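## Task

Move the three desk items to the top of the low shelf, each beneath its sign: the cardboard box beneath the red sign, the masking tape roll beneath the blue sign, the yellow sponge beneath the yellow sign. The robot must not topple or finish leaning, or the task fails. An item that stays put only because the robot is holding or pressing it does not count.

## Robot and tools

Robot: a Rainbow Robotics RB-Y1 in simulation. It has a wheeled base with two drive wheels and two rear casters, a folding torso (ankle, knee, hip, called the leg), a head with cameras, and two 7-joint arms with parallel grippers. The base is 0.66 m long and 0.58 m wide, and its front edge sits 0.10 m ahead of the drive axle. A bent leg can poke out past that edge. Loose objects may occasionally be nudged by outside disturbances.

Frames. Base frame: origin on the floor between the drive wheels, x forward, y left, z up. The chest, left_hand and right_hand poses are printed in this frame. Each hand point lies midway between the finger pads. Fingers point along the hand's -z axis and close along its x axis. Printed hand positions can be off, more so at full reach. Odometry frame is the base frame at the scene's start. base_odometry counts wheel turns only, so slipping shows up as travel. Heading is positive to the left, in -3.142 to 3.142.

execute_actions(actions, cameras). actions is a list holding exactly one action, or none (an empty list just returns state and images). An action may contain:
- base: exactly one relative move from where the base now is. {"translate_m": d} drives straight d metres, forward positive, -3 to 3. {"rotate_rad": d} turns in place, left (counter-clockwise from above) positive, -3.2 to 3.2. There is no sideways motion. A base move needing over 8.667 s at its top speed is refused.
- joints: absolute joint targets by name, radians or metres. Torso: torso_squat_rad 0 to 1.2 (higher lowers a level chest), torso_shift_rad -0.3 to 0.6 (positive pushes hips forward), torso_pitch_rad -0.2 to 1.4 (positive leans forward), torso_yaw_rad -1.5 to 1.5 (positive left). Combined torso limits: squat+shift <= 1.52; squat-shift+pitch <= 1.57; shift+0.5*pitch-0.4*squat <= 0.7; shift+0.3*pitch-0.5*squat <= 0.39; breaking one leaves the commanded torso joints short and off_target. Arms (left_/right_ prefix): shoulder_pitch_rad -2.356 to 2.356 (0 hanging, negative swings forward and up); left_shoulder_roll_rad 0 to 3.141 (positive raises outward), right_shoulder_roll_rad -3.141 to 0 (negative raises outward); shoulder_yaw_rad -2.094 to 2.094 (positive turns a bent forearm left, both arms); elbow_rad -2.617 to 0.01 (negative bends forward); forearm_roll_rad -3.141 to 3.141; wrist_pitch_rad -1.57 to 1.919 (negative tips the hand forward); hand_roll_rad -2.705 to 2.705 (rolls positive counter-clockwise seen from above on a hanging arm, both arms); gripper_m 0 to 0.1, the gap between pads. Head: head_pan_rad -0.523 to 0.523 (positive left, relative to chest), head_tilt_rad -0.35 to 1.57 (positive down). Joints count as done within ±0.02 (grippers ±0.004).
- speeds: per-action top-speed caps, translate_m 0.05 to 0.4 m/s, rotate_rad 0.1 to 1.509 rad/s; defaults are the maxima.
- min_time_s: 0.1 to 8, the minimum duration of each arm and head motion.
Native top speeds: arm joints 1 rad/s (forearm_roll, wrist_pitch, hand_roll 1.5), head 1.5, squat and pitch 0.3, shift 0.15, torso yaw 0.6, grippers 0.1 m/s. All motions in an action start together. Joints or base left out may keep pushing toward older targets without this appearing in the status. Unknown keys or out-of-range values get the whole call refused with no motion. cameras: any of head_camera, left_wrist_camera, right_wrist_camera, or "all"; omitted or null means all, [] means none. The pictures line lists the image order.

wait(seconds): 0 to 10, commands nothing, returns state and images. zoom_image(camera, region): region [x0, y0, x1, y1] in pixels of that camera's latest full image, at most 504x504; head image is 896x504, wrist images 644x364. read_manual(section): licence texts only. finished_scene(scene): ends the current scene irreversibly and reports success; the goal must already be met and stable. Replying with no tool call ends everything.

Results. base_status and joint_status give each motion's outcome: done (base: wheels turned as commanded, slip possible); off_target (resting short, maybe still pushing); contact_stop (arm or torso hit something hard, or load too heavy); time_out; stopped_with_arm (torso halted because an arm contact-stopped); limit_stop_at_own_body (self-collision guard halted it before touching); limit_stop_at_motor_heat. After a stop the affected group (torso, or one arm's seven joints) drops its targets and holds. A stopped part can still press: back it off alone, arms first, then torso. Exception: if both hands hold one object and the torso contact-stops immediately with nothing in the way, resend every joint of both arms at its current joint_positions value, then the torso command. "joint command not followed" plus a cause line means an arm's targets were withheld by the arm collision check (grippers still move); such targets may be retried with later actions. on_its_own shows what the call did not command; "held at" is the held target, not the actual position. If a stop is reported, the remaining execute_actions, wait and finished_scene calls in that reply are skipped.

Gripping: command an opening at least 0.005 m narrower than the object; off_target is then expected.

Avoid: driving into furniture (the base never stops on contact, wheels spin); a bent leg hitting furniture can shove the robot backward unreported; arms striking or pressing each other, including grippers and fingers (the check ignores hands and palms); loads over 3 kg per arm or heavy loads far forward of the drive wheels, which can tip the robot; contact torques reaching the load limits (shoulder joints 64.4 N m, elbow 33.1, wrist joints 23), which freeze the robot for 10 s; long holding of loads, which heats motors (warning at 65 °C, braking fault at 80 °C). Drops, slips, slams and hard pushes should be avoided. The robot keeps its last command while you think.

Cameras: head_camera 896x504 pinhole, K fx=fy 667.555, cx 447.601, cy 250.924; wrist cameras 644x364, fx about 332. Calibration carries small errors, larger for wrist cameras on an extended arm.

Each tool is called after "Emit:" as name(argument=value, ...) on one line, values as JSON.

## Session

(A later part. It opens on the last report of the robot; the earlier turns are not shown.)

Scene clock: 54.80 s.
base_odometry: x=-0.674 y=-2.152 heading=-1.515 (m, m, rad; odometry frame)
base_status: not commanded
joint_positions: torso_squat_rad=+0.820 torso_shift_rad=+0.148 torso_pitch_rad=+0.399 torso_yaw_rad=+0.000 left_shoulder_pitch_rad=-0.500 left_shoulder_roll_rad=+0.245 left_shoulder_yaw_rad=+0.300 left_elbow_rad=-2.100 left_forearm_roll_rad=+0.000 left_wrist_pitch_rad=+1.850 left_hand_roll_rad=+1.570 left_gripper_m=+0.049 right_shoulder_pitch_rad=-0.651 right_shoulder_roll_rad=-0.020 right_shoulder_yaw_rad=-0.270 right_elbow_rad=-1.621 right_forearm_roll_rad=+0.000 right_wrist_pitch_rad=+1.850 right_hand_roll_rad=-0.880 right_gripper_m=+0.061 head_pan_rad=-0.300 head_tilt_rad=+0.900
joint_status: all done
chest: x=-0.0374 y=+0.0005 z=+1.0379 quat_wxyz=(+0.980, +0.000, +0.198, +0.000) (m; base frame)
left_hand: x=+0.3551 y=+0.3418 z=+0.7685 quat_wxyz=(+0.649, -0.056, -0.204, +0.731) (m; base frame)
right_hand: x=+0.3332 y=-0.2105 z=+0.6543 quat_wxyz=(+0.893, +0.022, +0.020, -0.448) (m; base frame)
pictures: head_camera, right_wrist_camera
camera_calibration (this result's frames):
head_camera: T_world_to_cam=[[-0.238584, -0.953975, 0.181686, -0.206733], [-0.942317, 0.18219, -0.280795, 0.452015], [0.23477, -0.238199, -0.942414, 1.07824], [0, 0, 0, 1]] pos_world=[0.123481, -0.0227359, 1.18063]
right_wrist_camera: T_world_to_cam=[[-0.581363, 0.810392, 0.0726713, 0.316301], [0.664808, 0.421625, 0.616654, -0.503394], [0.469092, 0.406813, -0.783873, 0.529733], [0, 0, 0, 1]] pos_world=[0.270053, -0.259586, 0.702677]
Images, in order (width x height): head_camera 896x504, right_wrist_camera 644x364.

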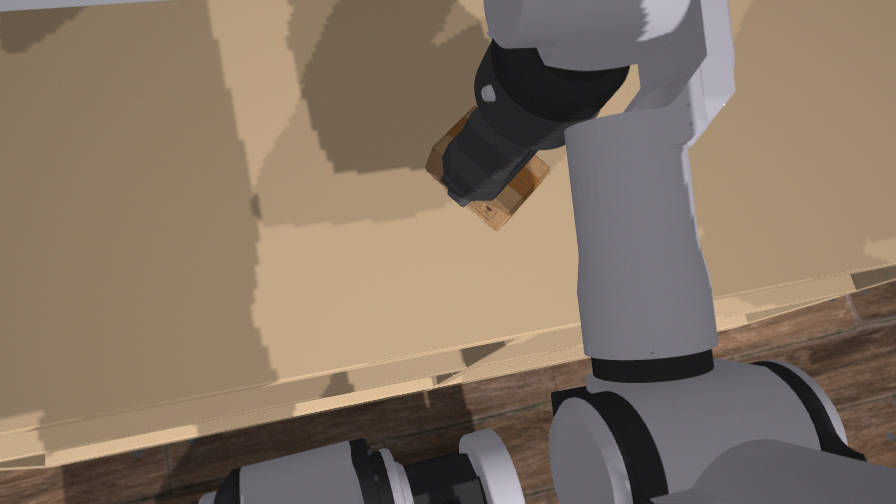

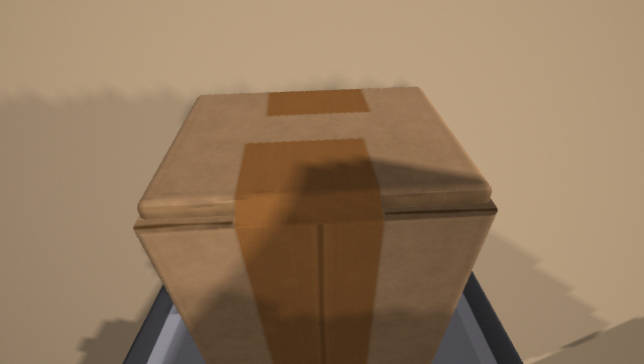

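Joints show slight contact; release.

Emit:
execute_actions(actions=[{"joints":{"right_gripper_m":0.1}}], cameras=["right_wrist_camera"])

Emit:
execute_actions(actions=[{"joints":{"torso_squat_rad":0.56,"torso_shift_rad":0.13,"head_tilt_rad":0,"head_pan_rad":0}}], cameras=[])

Emit:
execute_actions(actions=[{"base":{"translate_m":-2.0},"joints":{"torso_shift_rad":0.17,"right_shoulder_pitch_rad":-0.5,"right_shoulder_roll_rad":-0.245,"right_shoulder_yaw_rad":-0.3,"right_elbow_rad":-2.1},"min_time_s":1.5}], cameras=[])

Emit:
execute_actions(actions=[{"base":{"rotate_rad":3.12},"joints":{"left_shoulder_pitch_rad":-0.65,"left_shoulder_roll_rad":0.02,"left_shoulder_yaw_rad":-0.3,"left_elbow_rad":-1.62},"min_time_s":2}], cameras=["head_camera"])

Scene clock: 56.03 s.
base_odometry: x=-0.674 y=-2.152 heading=-1.515 (m, m, rad; odometry frame)
base_status: not commanded
joint_positions: torso_squat_rad=+0.820 torso_shift_rad=+0.148 torso_pitch_rad=+0.400 torso_yaw_rad=+0.000 left_shoulder_pitch_rad=-0.500 left_shoulder_roll_rad=+0.245 left_shoulder_yaw_rad=+0.300 left_elbow_rad=-2.100 left_forearm_roll_rad=+0.000 left_wrist_pitch_rad=+1.850 left_hand_roll_rad=+1.570 left_gripper_m=+0.049 right_shoulder_pitch_rad=-0.650 right_shoulder_roll_rad=-0.020 right_shoulder_yaw_rad=-0.270 right_elbow_rad=-1.620 right_forearm_roll_rad=+0.000 right_wrist_pitch_rad=+1.850 right_hand_roll_rad=-0.880 right_gripper_m=+0.100 head_pan_rad=-0.300 head_tilt_rad=+0.900
joint_status: all done
chest: x=-0.0372 y=+0.0005 z=+1.0379 quat_wxyz=(+0.980, +0.000, +0.199, +0.000) (m; base frame)
left_hand: x=+0.3551 y=+0.3418 z=+0.7683 quat_wxyz=(+0.649, -0.056, -0.204, +0.731) (m; base frame)
right_hand: x=+0.3328 y=-0.2105 z=+0.6537 quat_wxyz=(+0.893, +0.022, +0.021, -0.448) (m; base frame)
pictures: right_wrist_camera
camera_calibration (this result's frames):
right_wrist_camera: T_world_to_cam=[[-0.581134, 0.810465, 0.0736873, 0.315451], [0.665922, 0.421529, 0.615517, -0.502407], [0.467794, 0.406768, -0.784671, 0.530408], [0, 0, 0, 1]] pos_world=[0.269761, -0.259636, 0.702192]
Images, in order (width x height): right_wrist_camera 644x364.

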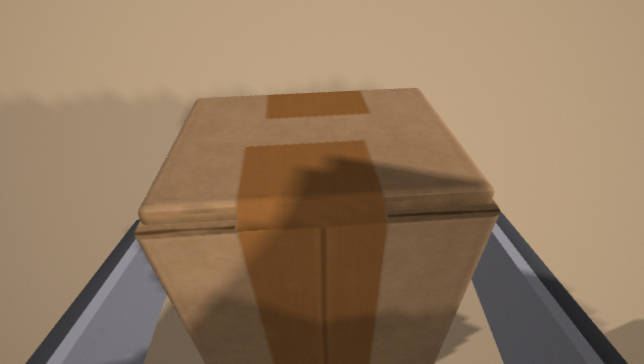

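Scene clock: 57.70 s.
base_odometry: x=-0.674 y=-2.152 heading=-1.515 (m, m, rad; odometry frame)
base_status: not commanded
joint_positions: torso_squat_rad=+0.560 torso_shift_rad=+0.130 torso_pitch_rad=+0.400 torso_yaw_rad=+0.000 left_shoulder_pitch_rad=-0.500 left_shoulder_roll_rad=+0.245 left_shoulder_yaw_rad=+0.300 left_elbow_rad=-2.100 left_forearm_roll_rad=+0.000 left_wrist_pitch_rad=+1.850 left_hand_roll_rad=+1.570 left_gripper_m=+0.049 right_shoulder_pitch_rad=-0.650 right_shoulder_roll_rad=-0.020 right_shoulder_yaw_rad=-0.270 right_elbow_rad=-1.620 right_forearm_roll_rad=+0.000 right_wrist_pitch_rad=+1.850 right_hand_roll_rad=-0.880 right_gripper_m=+0.100 head_pan_rad=+0.000 head_tilt_rad=+0.000
joint_status: all done
chest: x=-0.0307 y=+0.0005 z=+1.1536 quat_wxyz=(+0.980, +0.000, +0.199, +0.000) (m; base frame)
left_hand: x=+0.3616 y=+0.3419 z=+0.8839 quat_wxyz=(+0.649, -0.056, -0.204, +0.731) (m; base frame)
right_hand: x=+0.3392 y=-0.2105 z=+0.7693 quat_wxyz=(+0.893, +0.022, +0.021, -0.448) (m; base frame)
pictures: none
No camera images: the call's "cameras" was empty. Leave "cameras" out to get every camera's image.

Scene clock: 64.23 s.
base_odometry: x=-0.786 y=-0.155 heading=-1.515 (m, m, rad; odometry frame)
base_status: done
joint_positions: torso_squat_rad=+0.560 torso_shift_rad=+0.170 torso_pitch_rad=+0.400 torso_yaw_rad=+0.000 left_shoulder_pitch_rad=-0.500 left_shoulder_roll_rad=+0.245 left_shoulder_yaw_rad=+0.300 left_elbow_rad=-2.100 left_forearm_roll_rad=+0.000 left_wrist_pitch_rad=+1.850 left_hand_roll_rad=+1.570 left_gripper_m=+0.049 right_shoulder_pitch_rad=-0.500 right_shoulder_roll_rad=-0.245 right_shoulder_yaw_rad=-0.300 right_elbow_rad=-2.100 right_forearm_roll_rad=+0.000 right_wrist_pitch_rad=+1.850 right_hand_roll_rad=-0.880 right_gripper_m=+0.100 head_pan_rad=+0.000 head_tilt_rad=+0.000
joint_status: all done
chest: x=-0.0073 y=+0.0005 z=+1.1501 quat_wxyz=(+0.980, +0.000, +0.199, +0.000) (m; base frame)
left_hand: x=+0.3851 y=+0.3419 z=+0.8804 quat_wxyz=(+0.649, -0.056, -0.204, +0.731) (m; base frame)
right_hand: x=+0.3852 y=-0.3411 z=+0.8809 quat_wxyz=(+0.858, -0.017, -0.211, -0.468) (m; base frame)
pictures: none
No camera images: the call's "cameras" was empty. Leave "cameras" out to get every camera's image.

Scene clock: 69.57 s.
base_odometry: x=-0.786 y=-0.155 heading=+1.605 (m, m, rad; odometry frame)
base_status: done
joint_positions: torso_squat_rad=+0.560 torso_shift_rad=+0.170 torso_pitch_rad=+0.400 torso_yaw_rad=+0.000 left_shoulder_pitch_rad=-0.650 left_shoulder_roll_rad=+0.020 left_shoulder_yaw_rad=-0.300 left_elbow_rad=-1.620 left_forearm_roll_rad=+0.000 left_wrist_pitch_rad=+1.850 left_hand_roll_rad=+1.570 left_gripper_m=+0.049 right_shoulder_pitch_rad=-0.500 right_shoulder_roll_rad=-0.245 right_shoulder_yaw_rad=-0.300 right_elbow_rad=-2.100 right_forearm_roll_rad=+0.000 right_wrist_pitch_rad=+1.850 right_hand_roll_rad=-0.880 right_gripper_m=+0.100 head_pan_rad=+0.000 head_tilt_rad=+0.000
joint_status: all done
chest: x=-0.0073 y=+0.0005 z=+1.1501 quat_wxyz=(+0.980, +0.000, +0.199, +0.000) (m; base frame)
left_hand: x=+0.3325 y=+0.0819 z=+0.7651 quat_wxyz=(+0.861, +0.026, -0.021, +0.507) (m; base frame)
right_hand: x=+0.3852 y=-0.3412 z=+0.8810 quat_wxyz=(+0.858, -0.017, -0.211, -0.468) (m; base frame)
pictures: head_camera
camera_calibration (this result's frames):
head_camera: T_world_to_cam=[[-0.0312216, -0.997209, 0.0678197, -0.0877192], [-0.383949, -0.0506811, -0.921962, 1.31143], [0.922826, -0.0548244, -0.381295, 0.370219], [0, 0, 0, 1]] pos_world=[0.159136, -0.000712436, 1.3562]
Images, in order (width x height): head_camera 896x504.

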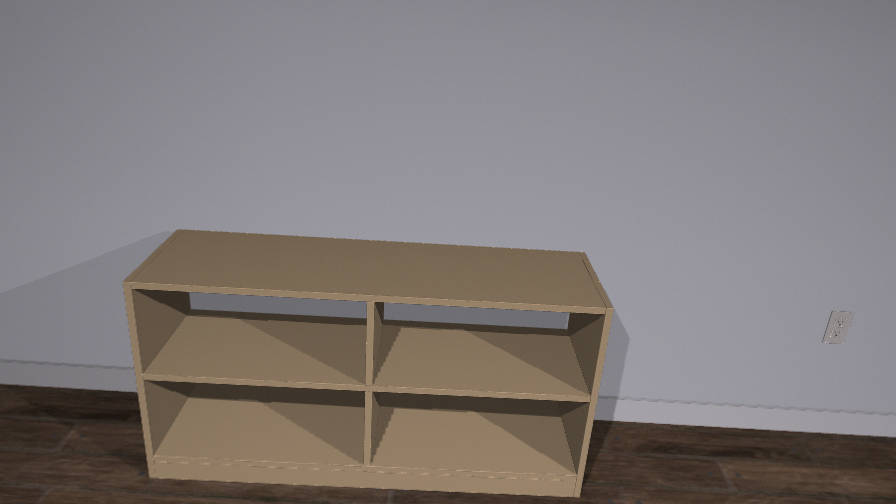

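Emit:
execute_actions(actions=[{"base":{"translate_m":1.46},"joints":{"head_tilt_rad":1.0,"torso_squat_rad":0.7,"torso_shift_rad":0.19}}], cameras=["head_camera"])

Emit:
execute_actions(actions=[{"joints":{"torso_squat_rad":0.815,"torso_shift_rad":0.209}}], cameras=[])

Emit:
execute_actions(actions=[{"joints":{"left_gripper_m":0.1}}], cameras=["left_wrist_camera"])

Emit:
execute_actions(actions=[{"joints":{"torso_squat_rad":0.62,"torso_shift_rad":0.18}}], cameras=[])

Emit:
execute_actions(actions=[{"base":{"translate_m":-0.75},"joints":{"torso_squat_rad":0.2,"torso_shift_rad":0.1,"head_tilt_rad":0.0,"left_shoulder_pitch_rad":-0.5,"left_shoulder_roll_rad":0.245,"left_shoulder_yaw_rad":0.3,"left_elbow_rad":-2.1}}], cameras=[])

Emit:
execute_actions(actions=[{"base":{"rotate_rad":-1.55}}], cameras=["head_camera"])

Scene clock: 74.83 s.
base_odometry: x=-0.836 y=+1.304 heading=+1.605 (m, m, rad; odometry frame)
base_status: done
joint_positions: torso_squat_rad=+0.700 torso_shift_rad=+0.190 torso_pitch_rad=+0.400 torso_yaw_rad=+0.000 left_shoulder_pitch_rad=-0.650 left_shoulder_roll_rad=+0.020 left_shoulder_yaw_rad=-0.300 left_elbow_rad=-1.620 left_forearm_roll_rad=+0.000 left_wrist_pitch_rad=+1.850 left_hand_roll_rad=+1.570 left_gripper_m=+0.049 right_shoulder_pitch_rad=-0.500 right_shoulder_roll_rad=-0.245 right_shoulder_yaw_rad=-0.300 right_elbow_rad=-2.100 right_forearm_roll_rad=+0.000 right_wrist_pitch_rad=+1.850 right_hand_roll_rad=-0.880 right_gripper_m=+0.100 head_pan_rad=+0.000 head_tilt_rad=+1.000
joint_status: all done
chest: x=-0.0064 y=+0.0005 z=+1.0913 quat_wxyz=(+0.980, +0.000, +0.199, +0.000) (m; base frame)
left_hand: x=+0.3333 y=+0.0818 z=+0.7062 quat_wxyz=(+0.861, +0.026, -0.021, +0.507) (m; base frame)
right_hand: x=+0.3861 y=-0.3412 z=+0.8222 quat_wxyz=(+0.858, -0.017, -0.211, -0.468) (m; base frame)
pictures: head_camera
camera_calibration (this result's frames):
head_camera: T_world_to_cam=[[0.0395214, -0.997204, 0.0634178, -0.084641], [-0.983301, -0.0500966, -0.174953, 0.3661], [0.177641, -0.0554444, -0.982532, 1.17711], [0, 0, 0, 1]] pos_world=[0.15423, -0.000799986, 1.22596]
Images, in order (width x height): head_camera 896x504.

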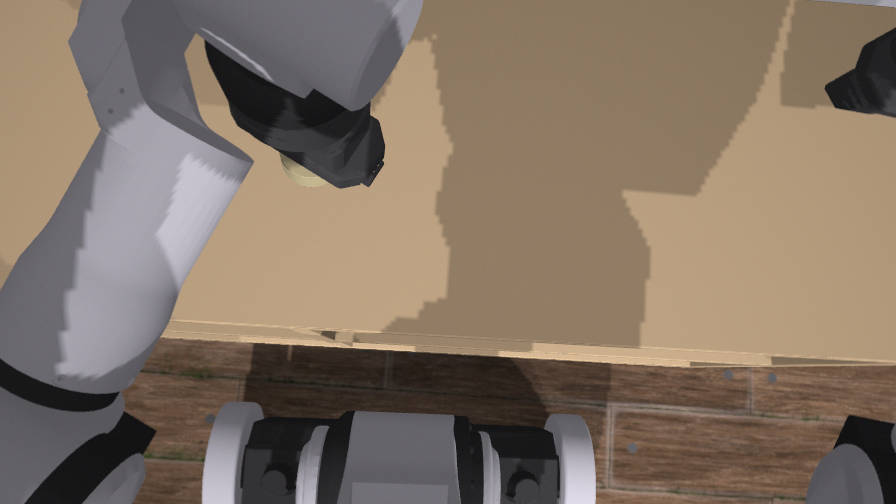

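Scene clock: 76.00 s.
base_odometry: x=-0.836 y=+1.304 heading=+1.605 (m, m, rad; odometry frame)
base_status: not commanded
joint_positions: torso_squat_rad=+0.815 torso_shift_rad=+0.209 torso_pitch_rad=+0.400 torso_yaw_rad=+0.000 left_shoulder_pitch_rad=-0.650 left_shoulder_roll_rad=+0.020 left_shoulder_yaw_rad=-0.300 left_elbow_rad=-1.620 left_forearm_roll_rad=+0.000 left_wrist_pitch_rad=+1.850 left_hand_roll_rad=+1.570 left_gripper_m=+0.049 right_shoulder_pitch_rad=-0.500 right_shoulder_roll_rad=-0.245 right_shoulder_yaw_rad=-0.300 right_elbow_rad=-2.100 right_forearm_roll_rad=+0.000 right_wrist_pitch_rad=+1.850 right_hand_roll_rad=-0.880 right_gripper_m=+0.100 head_pan_rad=+0.000 head_tilt_rad=+1.000
joint_status: all done
chest: x=-0.0080 y=+0.0004 z=+1.0352 quat_wxyz=(+0.980, +0.000, +0.199, +0.000) (m; base frame)
left_hand: x=+0.3318 y=+0.0818 z=+0.6502 quat_wxyz=(+0.861, +0.026, -0.021, +0.507) (m; base frame)
right_hand: x=+0.3845 y=-0.3412 z=+0.7662 quat_wxyz=(+0.858, -0.017, -0.211, -0.468) (m; base frame)
pictures: none
No camera images: the call's "cameras" was empty. Leave "cameras" out to get every camera's image.

Scene clock: 77.13 s.
base_odometry: x=-0.836 y=+1.304 heading=+1.605 (m, m, rad; odometry frame)
base_status: not commanded
joint_positions: torso_squat_rad=+0.815 torso_shift_rad=+0.209 torso_pitch_rad=+0.400 torso_yaw_rad=+0.000 left_shoulder_pitch_rad=-0.650 left_shoulder_roll_rad=+0.020 left_shoulder_yaw_rad=-0.300 left_elbow_rad=-1.620 left_forearm_roll_rad=+0.000 left_wrist_pitch_rad=+1.850 left_hand_roll_rad=+1.570 left_gripper_m=+0.100 right_shoulder_pitch_rad=-0.500 right_shoulder_roll_rad=-0.245 right_shoulder_yaw_rad=-0.300 right_elbow_rad=-2.100 right_forearm_roll_rad=+0.000 right_wrist_pitch_rad=+1.850 right_hand_roll_rad=-0.880 right_gripper_m=+0.100 head_pan_rad=+0.000 head_tilt_rad=+1.000
joint_status: all done
chest: x=-0.0080 y=+0.0004 z=+1.0352 quat_wxyz=(+0.980, +0.000, +0.199, +0.000) (m; base frame)
left_hand: x=+0.3318 y=+0.0818 z=+0.6502 quat_wxyz=(+0.861, +0.026, -0.021, +0.507) (m; base frame)
right_hand: x=+0.3845 y=-0.3412 z=+0.7662 quat_wxyz=(+0.858, -0.017, -0.211, -0.468) (m; base frame)
pictures: left_wrist_camera
camera_calibration (this result's frames):
left_wrist_camera: T_world_to_cam=[[0.514166, 0.855822, 0.0565778, -0.269034], [0.629646, -0.421428, 0.652644, -0.56825], [0.582391, -0.299943, -0.755549, 0.408498], [0, 0, 0, 1]] pos_world=[0.258219, 0.113295, 0.694727]
Images, in order (width x height): left_wrist_camera 644x364.

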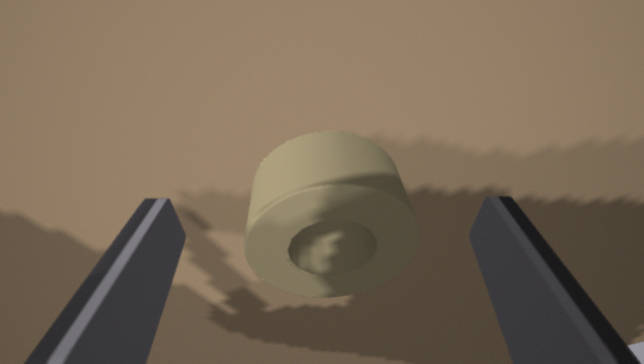

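Scene clock: 78.57 s.
base_odometry: x=-0.836 y=+1.304 heading=+1.605 (m, m, rad; odometry frame)
base_status: not commanded
joint_positions: torso_squat_rad=+0.620 torso_shift_rad=+0.180 torso_pitch_rad=+0.400 torso_yaw_rad=+0.000 left_shoulder_pitch_rad=-0.650 left_shoulder_roll_rad=+0.020 left_shoulder_yaw_rad=-0.300 left_elbow_rad=-1.620 left_forearm_roll_rad=+0.000 left_wrist_pitch_rad=+1.850 left_hand_roll_rad=+1.570 left_gripper_m=+0.100 right_shoulder_pitch_rad=-0.500 right_shoulder_roll_rad=-0.245 right_shoulder_yaw_rad=-0.300 right_elbow_rad=-2.100 right_forearm_roll_rad=+0.000 right_wrist_pitch_rad=+1.850 right_hand_roll_rad=-0.880 right_gripper_m=+0.100 head_pan_rad=+0.000 head_tilt_rad=+1.000
joint_status: all done
chest: x=-0.0056 y=+0.0005 z=+1.1260 quat_wxyz=(+0.980, +0.000, +0.199, +0.000) (m; base frame)
left_hand: x=+0.3342 y=+0.0818 z=+0.7410 quat_wxyz=(+0.861, +0.026, -0.021, +0.507) (m; base frame)
right_hand: x=+0.3869 y=-0.3412 z=+0.8570 quat_wxyz=(+0.858, -0.017, -0.211, -0.468) (m; base frame)
pictures: none
No camera images: the call's "cameras" was empty. Leave "cameras" out to get every camera's image.

Scene clock: 82.00 s.
base_odometry: x=-0.810 y=+0.555 heading=+1.606 (m, m, rad; odometry frame)
base_status: done
joint_positions: torso_squat_rad=+0.200 torso_shift_rad=+0.100 torso_pitch_rad=+0.400 torso_yaw_rad=+0.000 left_shoulder_pitch_rad=-0.500 left_shoulder_roll_rad=+0.245 left_shoulder_yaw_rad=+0.300 left_elbow_rad=-2.100 left_forearm_roll_rad=+0.000 left_wrist_pitch_rad=+1.850 left_hand_roll_rad=+1.570 left_gripper_m=+0.100 right_shoulder_pitch_rad=-0.500 right_shoulder_roll_rad=-0.245 right_shoulder_yaw_rad=-0.300 right_elbow_rad=-2.100 right_forearm_roll_rad=+0.000 right_wrist_pitch_rad=+1.850 right_hand_roll_rad=-0.880 right_gripper_m=+0.100 head_pan_rad=+0.000 head_tilt_rad=+0.000
joint_status: all done
chest: x=-0.0391 y=+0.0005 z=+1.2482 quat_wxyz=(+0.980, +0.000, +0.199, +0.000) (m; base frame)
left_hand: x=+0.3532 y=+0.3419 z=+0.9786 quat_wxyz=(+0.649, -0.056, -0.204, +0.731) (m; base frame)
right_hand: x=+0.3533 y=-0.3412 z=+0.9791 quat_wxyz=(+0.858, -0.017, -0.211, -0.468) (m; base frame)
pictures: none
No camera images: the call's "cameras" was empty. Leave "cameras" out to get every camera's image.

Scene clock: 85.87 s.
base_odometry: x=-0.810 y=+0.555 heading=+0.056 (m, m, rad; odometry frame)
base_status: done
joint_positions: torso_squat_rad=+0.200 torso_shift_rad=+0.100 torso_pitch_rad=+0.400 torso_yaw_rad=+0.000 left_shoulder_pitch_rad=-0.500 left_shoulder_roll_rad=+0.245 left_shoulder_yaw_rad=+0.300 left_elbow_rad=-2.100 left_forearm_roll_rad=+0.000 left_wrist_pitch_rad=+1.850 left_hand_roll_rad=+1.570 left_gripper_m=+0.100 right_shoulder_pitch_rad=-0.500 right_shoulder_roll_rad=-0.245 right_shoulder_yaw_rad=-0.300 right_elbow_rad=-2.100 right_forearm_roll_rad=+0.000 right_wrist_pitch_rad=+1.850 right_hand_roll_rad=-0.880 right_gripper_m=+0.100 head_pan_rad=+0.000 head_tilt_rad=+0.000
joint_status: not commanded
chest: x=-0.0391 y=+0.0005 z=+1.2482 quat_wxyz=(+0.980, +0.000, +0.199, +0.000) (m; base frame)
left_hand: x=+0.3532 y=+0.3419 z=+0.9786 quat_wxyz=(+0.649, -0.056, -0.204, +0.731) (m; base frame)
right_hand: x=+0.3533 y=-0.3412 z=+0.9791 quat_wxyz=(+0.858, -0.017, -0.211, -0.468) (m; base frame)
pictures: head_camera
camera_calibration (this result's frames):
head_camera: T_world_to_cam=[[-0.0311792, -0.997213, 0.0677755, -0.0952943], [-0.383922, -0.0506581, -0.921975, 1.38965], [0.922839, -0.054767, -0.381273, 0.437001], [0, 0, 0, 1]] pos_world=[0.127266, -0.000698347, 1.4543]
Images, in order (width x height): head_camera 896x504.

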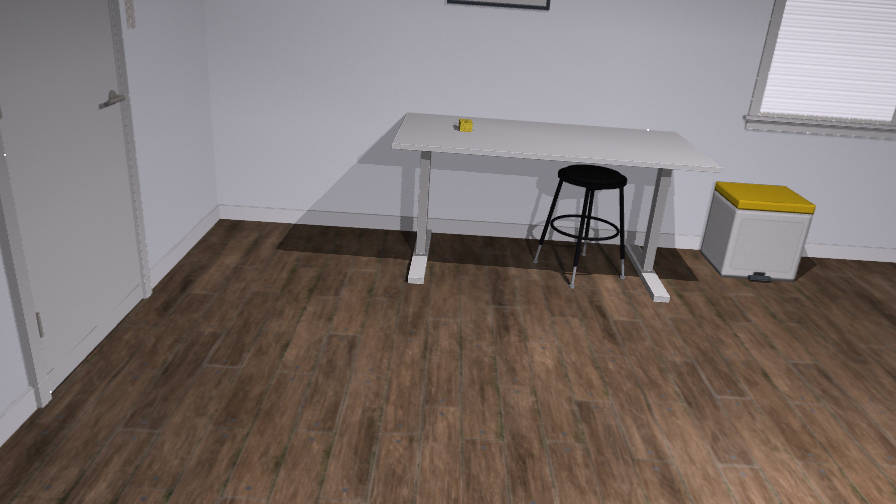

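Emit:
execute_actions(actions=[{"base":{"translate_m":2.35},"joints":{"head_tilt_rad":0.4}}], cameras=["head_camera"])

Scene clock: 93.40 s.
base_odometry: x=+1.536 y=+0.686 heading=+0.056 (m, m, rad; odometry frame)
base_status: done
joint_positions: torso_squat_rad=+0.200 torso_shift_rad=+0.100 torso_pitch_rad=+0.400 torso_yaw_rad=+0.000 left_shoulder_pitch_rad=-0.500 left_shoulder_roll_rad=+0.245 left_shoulder_yaw_rad=+0.300 left_elbow_rad=-2.100 left_forearm_roll_rad=+0.000 left_wrist_pitch_rad=+1.850 left_hand_roll_rad=+1.570 left_gripper_m=+0.100 right_shoulder_pitch_rad=-0.500 right_shoulder_roll_rad=-0.245 right_shoulder_yaw_rad=-0.300 right_elbow_rad=-2.100 right_forearm_roll_rad=+0.000 right_wrist_pitch_rad=+1.850 right_hand_roll_rad=-0.880 right_gripper_m=+0.100 head_pan_rad=+0.000 head_tilt_rad=+0.400
joint_status: all done
chest: x=-0.0391 y=+0.0005 z=+1.2481 quat_wxyz=(+0.980, +0.000, +0.199, +0.000) (m; base frame)
left_hand: x=+0.3533 y=+0.3419 z=+0.9785 quat_wxyz=(+0.649, -0.056, -0.204, +0.731) (m; base frame)
right_hand: x=+0.3534 y=-0.3411 z=+0.9791 quat_wxyz=(+0.858, -0.017, -0.211, -0.468) (m; base frame)
pictures: head_camera
camera_calibration (this result's frames):
head_camera: T_world_to_cam=[[-0.00263234, -0.997203, 0.0746991, -0.106835], [-0.712707, -0.0505277, -0.699639, 1.0925], [0.701457, -0.0550803, -0.710581, 0.91889], [0, 0, 0, 1]] pos_world=[0.133792, -0.000721361, 1.42528]
Images, in order (width x height): head_camera 896x504.

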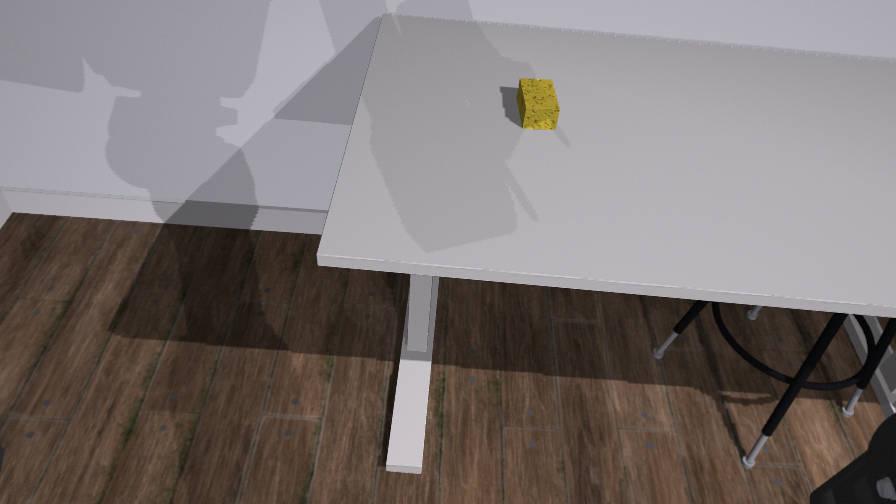

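Emit:
execute_actions(actions=[{"base":{"translate_m":0.68},"joints":{"right_shoulder_pitch_rad":-1.13,"right_shoulder_roll_rad":-0.19,"right_shoulder_yaw_rad":-0.32,"right_elbow_rad":-1.45,"right_wrist_pitch_rad":1.8,"right_hand_roll_rad":-1.57,"left_shoulder_pitch_rad":-1.1,"left_shoulder_roll_rad":0.2,"left_shoulder_yaw_rad":0.1,"left_elbow_rad":-1.9,"left_wrist_pitch_rad":1.9,"torso_squat_rad":0.15,"torso_shift_rad":0.12,"torso_pitch_rad":0.7}}], cameras=["right_wrist_camera"])

Scene clock: 96.77 s.
base_odometry: x=+2.215 y=+0.724 heading=+0.056 (m, m, rad; odometry frame)
base_status: done
joint_positions: torso_squat_rad=+0.150 torso_shift_rad=+0.120 torso_pitch_rad=+0.700 torso_yaw_rad=+0.000 left_shoulder_pitch_rad=-1.100 left_shoulder_roll_rad=+0.200 left_shoulder_yaw_rad=+0.100 left_elbow_rad=-1.900 left_forearm_roll_rad=+0.000 left_wrist_pitch_rad=+1.900 left_hand_roll_rad=+1.570 left_gripper_m=+0.100 right_shoulder_pitch_rad=-1.130 right_shoulder_roll_rad=-0.190 right_shoulder_yaw_rad=-0.320 right_elbow_rad=-1.450 right_forearm_roll_rad=+0.000 right_wrist_pitch_rad=+1.800 right_hand_roll_rad=-1.570 right_gripper_m=+0.100 head_pan_rad=+0.000 head_tilt_rad=+0.400
joint_status: all done
chest: x=+0.0541 y=+0.0005 z=+1.2044 quat_wxyz=(+0.939, +0.000, +0.343, +0.000) (m; base frame)
left_hand: x=+0.5310 y=+0.1678 z=+0.9464 quat_wxyz=(+0.763, -0.113, -0.151, +0.619) (m; base frame)
right_hand: x=+0.5099 y=-0.2181 z=+0.8359 quat_wxyz=(+0.706, +0.021, -0.017, -0.707) (m; base frame)
pictures: right_wrist_camera
camera_calibration (this result's frames):
right_wrist_camera: T_world_to_cam=[[0.0203151, 0.999539, 0.0225477, 0.188387], [0.763711, -0.0300687, 0.644858, -0.902144], [0.645239, 0.00411958, -0.76397, 0.398053], [0, 0, 0, 1]] pos_world=[0.42831, -0.217067, 0.881607]
Images, in order (width x height): right_wrist_camera 644x364.

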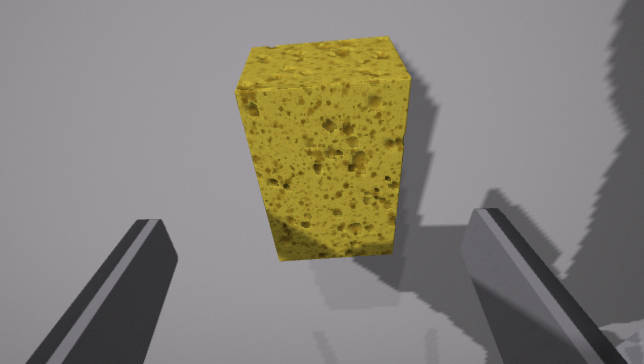

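Emit:
execute_actions(actions=[{"joints":{"right_hand_roll_rad":-1.48,"right_shoulder_roll_rad":-0.182,"torso_squat_rad":0.478,"torso_shift_rad":0.137}}], cameras=["right_wrist_camera"])

Emit:
execute_actions(actions=[{"joints":{"right_gripper_m":0.045}}], cameras=["right_wrist_camera"])

Emit:
execute_actions(actions=[{"joints":{"torso_squat_rad":0.25}}], cameras=["right_wrist_camera"])

Emit:
execute_actions(actions=[{"base":{"translate_m":-2.5},"joints":{"head_tilt_rad":-0.3}}], cameras=[])

Emit:
execute_actions(actions=[{"base":{"rotate_rad":3.1},"joints":{"torso_squat_rad":0.478}}], cameras=["head_camera"])

Scene clock: 98.93 s.
base_odometry: x=+2.215 y=+0.724 heading=+0.056 (m, m, rad; odometry frame)
base_status: not commanded
joint_positions: torso_squat_rad=+0.478 torso_shift_rad=+0.137 torso_pitch_rad=+0.700 torso_yaw_rad=+0.000 left_shoulder_pitch_rad=-1.100 left_shoulder_roll_rad=+0.200 left_shoulder_yaw_rad=+0.100 left_elbow_rad=-1.900 left_forearm_roll_rad=+0.000 left_wrist_pitch_rad=+1.900 left_hand_roll_rad=+1.570 left_gripper_m=+0.100 right_shoulder_pitch_rad=-1.130 right_shoulder_roll_rad=-0.182 right_shoulder_yaw_rad=-0.320 right_elbow_rad=-1.450 right_forearm_roll_rad=+0.000 right_wrist_pitch_rad=+1.800 right_hand_roll_rad=-1.480 right_gripper_m=+0.100 head_pan_rad=+0.000 head_tilt_rad=+0.400
joint_status: all done
chest: x=+0.0561 y=+0.0005 z=+1.1329 quat_wxyz=(+0.939, +0.000, +0.343, +0.000) (m; base frame)
left_hand: x=+0.5331 y=+0.1678 z=+0.8750 quat_wxyz=(+0.763, -0.114, -0.151, +0.619) (m; base frame)
right_hand: x=+0.5108 y=-0.2139 z=+0.7635 quat_wxyz=(+0.738, +0.022, -0.015, -0.674) (m; base frame)
pictures: right_wrist_camera
camera_calibration (this result's frames):
right_wrist_camera: T_world_to_cam=[[-0.0722139, 0.997082, 0.0247705, 0.230878], [0.764343, 0.0393685, 0.643607, -0.840585], [0.640754, 0.0654105, -0.764955, 0.358257], [0, 0, 0, 1]] pos_world=[0.429613, -0.220545, 0.809338]
Images, in order (width x height): right_wrist_camera 644x364.

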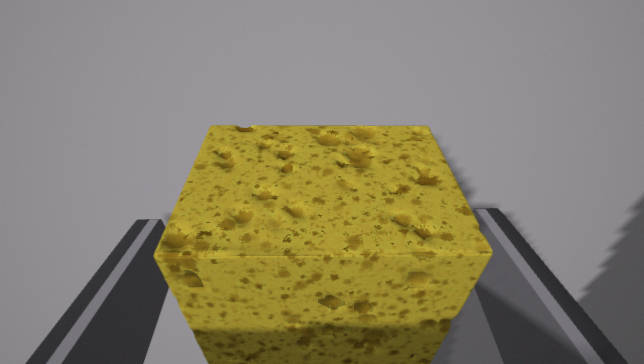

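Scene clock: 99.97 s.
base_odometry: x=+2.215 y=+0.724 heading=+0.056 (m, m, rad; odometry frame)
base_status: not commanded
joint_positions: torso_squat_rad=+0.478 torso_shift_rad=+0.137 torso_pitch_rad=+0.700 torso_yaw_rad=+0.000 left_shoulder_pitch_rad=-1.100 left_shoulder_roll_rad=+0.200 left_shoulder_yaw_rad=+0.100 left_elbow_rad=-1.900 left_forearm_roll_rad=+0.000 left_wrist_pitch_rad=+1.900 left_hand_roll_rad=+1.570 left_gripper_m=+0.100 right_shoulder_pitch_rad=-1.130 right_shoulder_roll_rad=-0.182 right_shoulder_yaw_rad=-0.320 right_elbow_rad=-1.450 right_forearm_roll_rad=+0.000 right_wrist_pitch_rad=+1.800 right_hand_roll_rad=-1.480 right_gripper_m=+0.060 head_pan_rad=+0.000 head_tilt_rad=+0.400
joint_status: right_gripper_m off_target (ended at +0.060, target +0.045)
chest: x=+0.0561 y=+0.0005 z=+1.1329 quat_wxyz=(+0.939, +0.000, +0.343, +0.000) (m; base frame)
left_hand: x=+0.5331 y=+0.1678 z=+0.8750 quat_wxyz=(+0.763, -0.114, -0.151, +0.619) (m; base frame)
right_hand: x=+0.5108 y=-0.2139 z=+0.7635 quat_wxyz=(+0.738, +0.022, -0.015, -0.674) (m; base frame)
pictures: right_wrist_camera
camera_calibration (this result's frames):
right_wrist_camera: T_world_to_cam=[[-0.0722139, 0.997082, 0.0247708, 0.230878], [0.764343, 0.0393684, 0.643607, -0.840585], [0.640754, 0.0654108, -0.764955, 0.358257], [0, 0, 0, 1]] pos_world=[0.429613, -0.220545, 0.809338]
Images, in order (width x height): right_wrist_camera 644x364.

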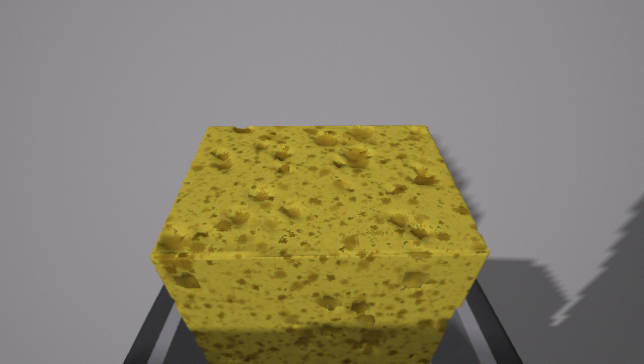

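Scene clock: 101.50 s.
base_odometry: x=+2.215 y=+0.724 heading=+0.056 (m, m, rad; odometry frame)
base_status: not commanded
joint_positions: torso_squat_rad=+0.250 torso_shift_rad=+0.137 torso_pitch_rad=+0.700 torso_yaw_rad=+0.000 left_shoulder_pitch_rad=-1.100 left_shoulder_roll_rad=+0.200 left_shoulder_yaw_rad=+0.100 left_elbow_rad=-1.900 left_forearm_roll_rad=+0.000 left_wrist_pitch_rad=+1.900 left_hand_roll_rad=+1.570 left_gripper_m=+0.100 right_shoulder_pitch_rad=-1.130 right_shoulder_roll_rad=-0.182 right_shoulder_yaw_rad=-0.320 right_elbow_rad=-1.450 right_forearm_roll_rad=+0.000 right_wrist_pitch_rad=+1.800 right_hand_roll_rad=-1.480 right_gripper_m=+0.060 head_pan_rad=+0.000 head_tilt_rad=+0.400
joint_status: all done
chest: x=+0.0638 y=+0.0005 z=+1.1891 quat_wxyz=(+0.939, +0.000, +0.343, +0.000) (m; base frame)
left_hand: x=+0.5408 y=+0.1678 z=+0.9311 quat_wxyz=(+0.763, -0.113, -0.151, +0.619) (m; base frame)
right_hand: x=+0.5186 y=-0.2139 z=+0.8197 quat_wxyz=(+0.738, +0.022, -0.015, -0.674) (m; base frame)
pictures: right_wrist_camera
camera_calibration (this result's frames):
right_wrist_camera: T_world_to_cam=[[-0.0722127, 0.997082, 0.0247748, 0.230021], [0.76438, 0.0393687, 0.643563, -0.88259], [0.640709, 0.0654108, -0.764992, 0.396292], [0, 0, 0, 1]] pos_world=[0.437336, -0.220525, 0.865463]
Images, in order (width x height): right_wrist_camera 644x364.

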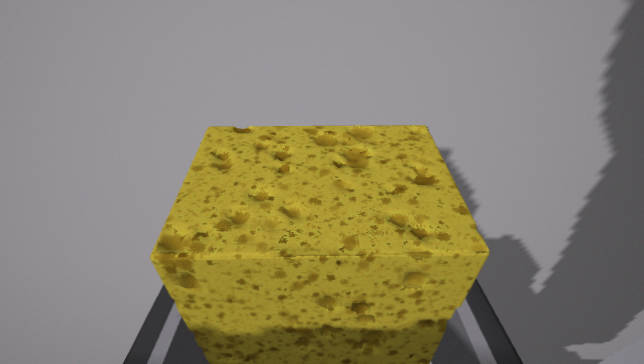

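Scene clock: 109.33 s.
base_odometry: x=-0.281 y=+0.584 heading=+0.056 (m, m, rad; odometry frame)
base_status: done
joint_positions: torso_squat_rad=+0.250 torso_shift_rad=+0.137 torso_pitch_rad=+0.700 torso_yaw_rad=+0.000 left_shoulder_pitch_rad=-1.100 left_shoulder_roll_rad=+0.200 left_shoulder_yaw_rad=+0.100 left_elbow_rad=-1.900 left_forearm_roll_rad=+0.000 left_wrist_pitch_rad=+1.900 left_hand_roll_rad=+1.570 left_gripper_m=+0.100 right_shoulder_pitch_rad=-1.130 right_shoulder_roll_rad=-0.182 right_shoulder_yaw_rad=-0.320 right_elbow_rad=-1.450 right_forearm_roll_rad=+0.000 right_wrist_pitch_rad=+1.800 right_hand_roll_rad=-1.480 right_gripper_m=+0.060 head_pan_rad=+0.000 head_tilt_rad=-0.300
joint_status: all done
chest: x=+0.0638 y=+0.0005 z=+1.1891 quat_wxyz=(+0.939, +0.000, +0.343, +0.000) (m; base frame)
left_hand: x=+0.5408 y=+0.1678 z=+0.9312 quat_wxyz=(+0.763, -0.114, -0.151, +0.619) (m; base frame)
right_hand: x=+0.5185 y=-0.2139 z=+0.8197 quat_wxyz=(+0.738, +0.022, -0.015, -0.674) (m; base frame)
pictures: none
No camera images: the call's "cameras" was empty. Leave "cameras" out to get every camera's image.

Scene clock: 114.67 s.
base_odometry: x=-0.281 y=+0.584 heading=-3.128 (m, m, rad; odometry frame)
base_status: done
joint_positions: torso_squat_rad=+0.478 torso_shift_rad=+0.137 torso_pitch_rad=+0.700 torso_yaw_rad=+0.000 left_shoulder_pitch_rad=-1.100 left_shoulder_roll_rad=+0.200 left_shoulder_yaw_rad=+0.100 left_elbow_rad=-1.900 left_forearm_roll_rad=+0.000 left_wrist_pitch_rad=+1.900 left_hand_roll_rad=+1.570 left_gripper_m=+0.100 right_shoulder_pitch_rad=-1.130 right_shoulder_roll_rad=-0.182 right_shoulder_yaw_rad=-0.320 right_elbow_rad=-1.450 right_forearm_roll_rad=+0.000 right_wrist_pitch_rad=+1.800 right_hand_roll_rad=-1.480 right_gripper_m=+0.060 head_pan_rad=+0.000 head_tilt_rad=-0.300
joint_status: all done
chest: x=+0.0561 y=+0.0005 z=+1.1329 quat_wxyz=(+0.939, +0.000, +0.343, +0.000) (m; base frame)
left_hand: x=+0.5331 y=+0.1678 z=+0.8749 quat_wxyz=(+0.763, -0.113, -0.151, +0.619) (m; base frame)
right_hand: x=+0.5108 y=-0.2139 z=+0.7635 quat_wxyz=(+0.738, +0.022, -0.015, -0.674) (m; base frame)
pictures: head_camera
camera_calibration (this result's frames):
head_camera: T_world_to_cam=[[-0.0310595, -0.997221, 0.0677135, -0.0805355], [-0.383928, -0.0506461, -0.921973, 1.30428], [0.92284, -0.0546332, -0.381288, 0.247232], [0, 0, 0, 1]] pos_world=[0.270093, -0.000747967, 1.30223]
Images, in order (width x height): head_camera 896x504.

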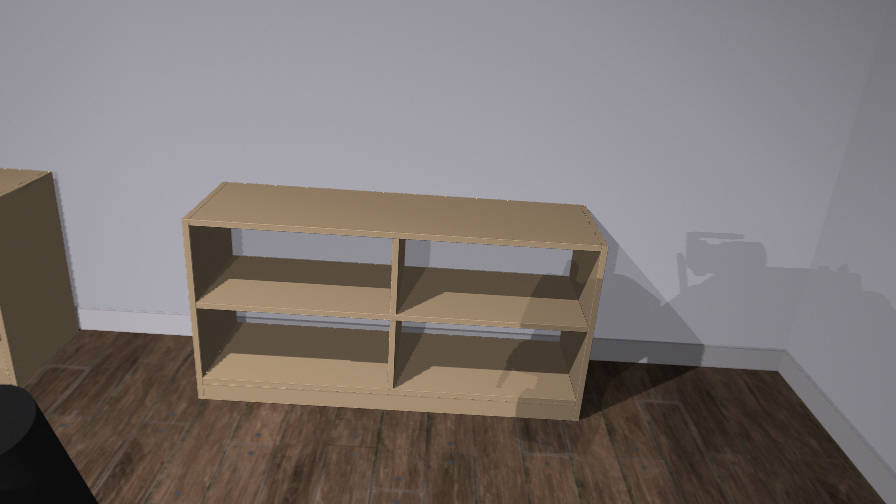

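Emit:
execute_actions(actions=[{"base":{"translate_m":1.70},"joints":{"head_tilt_rad":0.6,"torso_squat_rad":0.64,"torso_shift_rad":0.152}}], cameras=["head_camera"])

Emit:
execute_actions(actions=[{"joints":{"torso_squat_rad":0.745,"torso_shift_rad":0.166}}], cameras=["head_camera"])

Scene clock: 120.47 s.
base_odometry: x=-1.981 y=+0.561 heading=-3.128 (m, m, rad; odometry frame)
base_status: done
joint_positions: torso_squat_rad=+0.640 torso_shift_rad=+0.152 torso_pitch_rad=+0.700 torso_yaw_rad=+0.000 left_shoulder_pitch_rad=-1.100 left_shoulder_roll_rad=+0.200 left_shoulder_yaw_rad=+0.100 left_elbow_rad=-1.900 left_forearm_roll_rad=+0.000 left_wrist_pitch_rad=+1.900 left_hand_roll_rad=+1.570 left_gripper_m=+0.100 right_shoulder_pitch_rad=-1.130 right_shoulder_roll_rad=-0.182 right_shoulder_yaw_rad=-0.320 right_elbow_rad=-1.450 right_forearm_roll_rad=+0.000 right_wrist_pitch_rad=+1.800 right_hand_roll_rad=-1.480 right_gripper_m=+0.060 head_pan_rad=+0.000 head_tilt_rad=+0.600
joint_status: all done
chest: x=+0.0563 y=+0.0004 z=+1.0722 quat_wxyz=(+0.939, +0.000, +0.343, +0.000) (m; base frame)
left_hand: x=+0.5332 y=+0.1678 z=+0.8142 quat_wxyz=(+0.763, -0.113, -0.151, +0.619) (m; base frame)
right_hand: x=+0.5110 y=-0.2139 z=+0.7027 quat_wxyz=(+0.738, +0.022, -0.015, -0.674) (m; base frame)
pictures: head_camera
camera_calibration (this result's frames):
head_camera: T_world_to_cam=[[0.0332386, -0.997203, 0.0669381, -0.0884871], [-0.960885, -0.050309, -0.27234, 0.578119], [0.274946, -0.0552676, -0.95987, 1.05548], [0, 0, 0, 1]] pos_world=[0.268247, -0.000821165, 1.17649]
Images, in order (width x height): head_camera 896x504.

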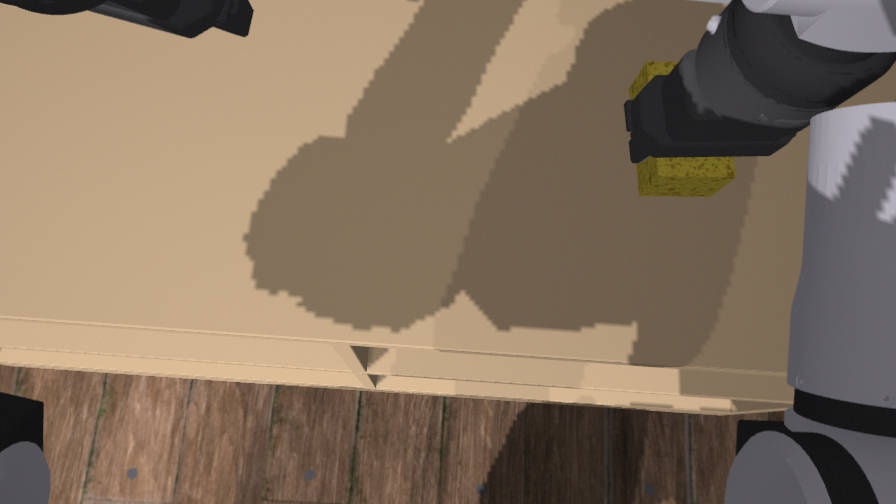

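Scene clock: 121.63 s.
base_odometry: x=-1.981 y=+0.561 heading=-3.128 (m, m, rad; odometry frame)
base_status: not commanded
joint_positions: torso_squat_rad=+0.745 torso_shift_rad=+0.166 torso_pitch_rad=+0.700 torso_yaw_rad=+0.000 left_shoulder_pitch_rad=-1.100 left_shoulder_roll_rad=+0.200 left_shoulder_yaw_rad=+0.100 left_elbow_rad=-1.900 left_forearm_roll_rad=+0.000 left_wrist_pitch_rad=+1.900 left_hand_roll_rad=+1.570 left_gripper_m=+0.100 right_shoulder_pitch_rad=-1.130 right_shoulder_roll_rad=-0.182 right_shoulder_yaw_rad=-0.320 right_elbow_rad=-1.450 right_forearm_roll_rad=+0.000 right_wrist_pitch_rad=+1.800 right_hand_roll_rad=-1.480 right_gripper_m=+0.060 head_pan_rad=+0.000 head_tilt_rad=+0.600
joint_status: all done
chest: x=+0.0563 y=+0.0004 z=+1.0247 quat_wxyz=(+0.939, +0.000, +0.343, +0.000) (m; base frame)
left_hand: x=+0.5332 y=+0.1678 z=+0.7667 quat_wxyz=(+0.763, -0.113, -0.151, +0.619) (m; base frame)
right_hand: x=+0.5110 y=-0.2139 z=+0.6553 quat_wxyz=(+0.738, +0.022, -0.015, -0.674) (m; base frame)
pictures: head_camera
camera_calibration (this result's frames):
head_camera: T_world_to_cam=[[0.0332352, -0.997203, 0.0669398, -0.0853267], [-0.960872, -0.0503089, -0.272386, 0.565224], [0.274992, -0.0552678, -0.959857, 1.00988], [0, 0, 0, 1]] pos_world=[0.268235, -0.000838396, 1.12901]
Images, in order (width x height): head_camera 896x504.

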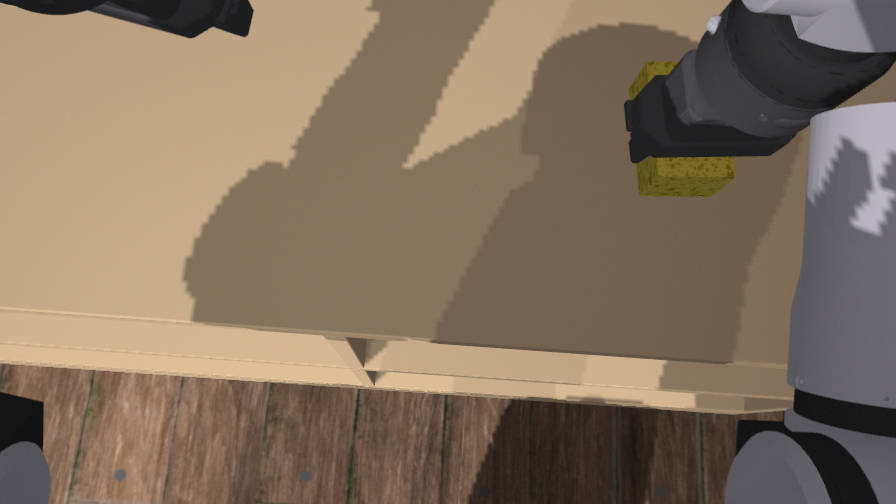

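Emit:
execute_actions(actions=[{"joints":{"right_gripper_m":0.1}}], cameras=[])

Emit:
execute_actions(actions=[{"joints":{"torso_squat_rad":0.55,"torso_shift_rad":0.14}}], cameras=["head_camera"])

Emit:
finished_scene(scene=2)

Scene clock: 122.80 s.
base_odometry: x=-1.981 y=+0.561 heading=-3.128 (m, m, rad; odometry frame)
base_status: not commanded
joint_positions: torso_squat_rad=+0.745 torso_shift_rad=+0.166 torso_pitch_rad=+0.700 torso_yaw_rad=+0.000 left_shoulder_pitch_rad=-1.100 left_shoulder_roll_rad=+0.200 left_shoulder_yaw_rad=+0.100 left_elbow_rad=-1.900 left_forearm_roll_rad=+0.000 left_wrist_pitch_rad=+1.900 left_hand_roll_rad=+1.570 left_gripper_m=+0.100 right_shoulder_pitch_rad=-1.130 right_shoulder_roll_rad=-0.182 right_shoulder_yaw_rad=-0.320 right_elbow_rad=-1.450 right_forearm_roll_rad=+0.000 right_wrist_pitch_rad=+1.800 right_hand_roll_rad=-1.480 right_gripper_m=+0.100 head_pan_rad=+0.000 head_tilt_rad=+0.600
joint_status: all done
chest: x=+0.0563 y=+0.0004 z=+1.0247 quat_wxyz=(+0.939, +0.000, +0.343, +0.000) (m; base frame)
left_hand: x=+0.5332 y=+0.1678 z=+0.7667 quat_wxyz=(+0.763, -0.113, -0.151, +0.619) (m; base frame)
right_hand: x=+0.5110 y=-0.2139 z=+0.6553 quat_wxyz=(+0.738, +0.022, -0.015, -0.674) (m; base frame)
pictures: none
No camera images: the call's "cameras" was empty. Leave "cameras" out to get every camera's image.

Scene clock: 124.27 s.
base_odometry: x=-1.981 y=+0.561 heading=-3.128 (m, m, rad; odometry frame)
base_status: not commanded
joint_positions: torso_squat_rad=+0.550 torso_shift_rad=+0.140 torso_pitch_rad=+0.700 torso_yaw_rad=+0.000 left_shoulder_pitch_rad=-1.100 left_shoulder_roll_rad=+0.200 left_shoulder_yaw_rad=+0.100 left_elbow_rad=-1.900 left_forearm_roll_rad=+0.000 left_wrist_pitch_rad=+1.900 left_hand_roll_rad=+1.570 left_gripper_m=+0.100 right_shoulder_pitch_rad=-1.130 right_shoulder_roll_rad=-0.182 right_shoulder_yaw_rad=-0.320 right_elbow_rad=-1.450 right_forearm_roll_rad=+0.000 right_wrist_pitch_rad=+1.800 right_hand_roll_rad=-1.480 right_gripper_m=+0.100 head_pan_rad=+0.000 head_tilt_rad=+0.600
joint_status: all done
chest: x=+0.0545 y=+0.0005 z=+1.1081 quat_wxyz=(+0.939, +0.000, +0.343, +0.000) (m; base frame)
left_hand: x=+0.5314 y=+0.1678 z=+0.8502 quat_wxyz=(+0.763, -0.114, -0.151, +0.619) (m; base frame)
right_hand: x=+0.5092 y=-0.2139 z=+0.7388 quat_wxyz=(+0.738, +0.022, -0.015, -0.674) (m; base frame)
pictures: head_camera
camera_calibration (this result's frames):
head_camera: T_world_to_cam=[[0.0332288, -0.997203, 0.0669431, -0.0908248], [-0.960845, -0.0503092, -0.272481, 0.5863], [0.275087, -0.0552677, -0.959829, 1.09045], [0, 0, 0, 1]] pos_world=[0.266393, -0.000808031, 1.21248]
Images, in order (width x height): head_camera 896x504.

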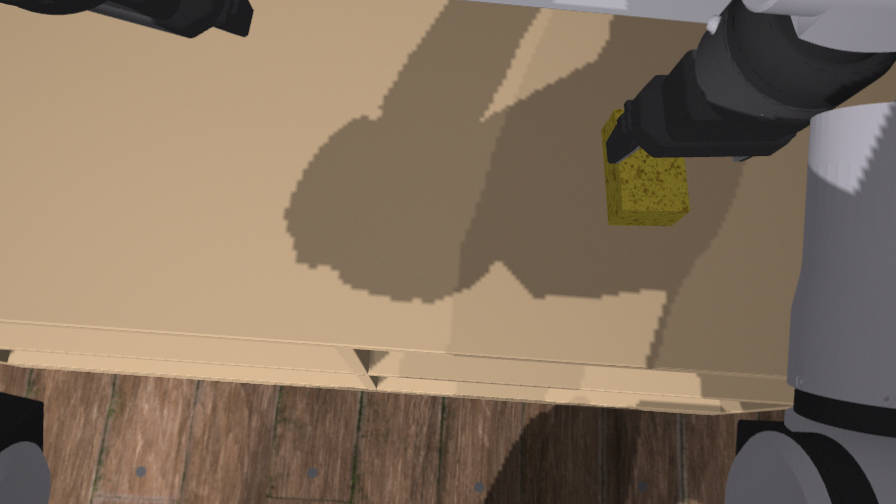

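The scene is finished: the task was done.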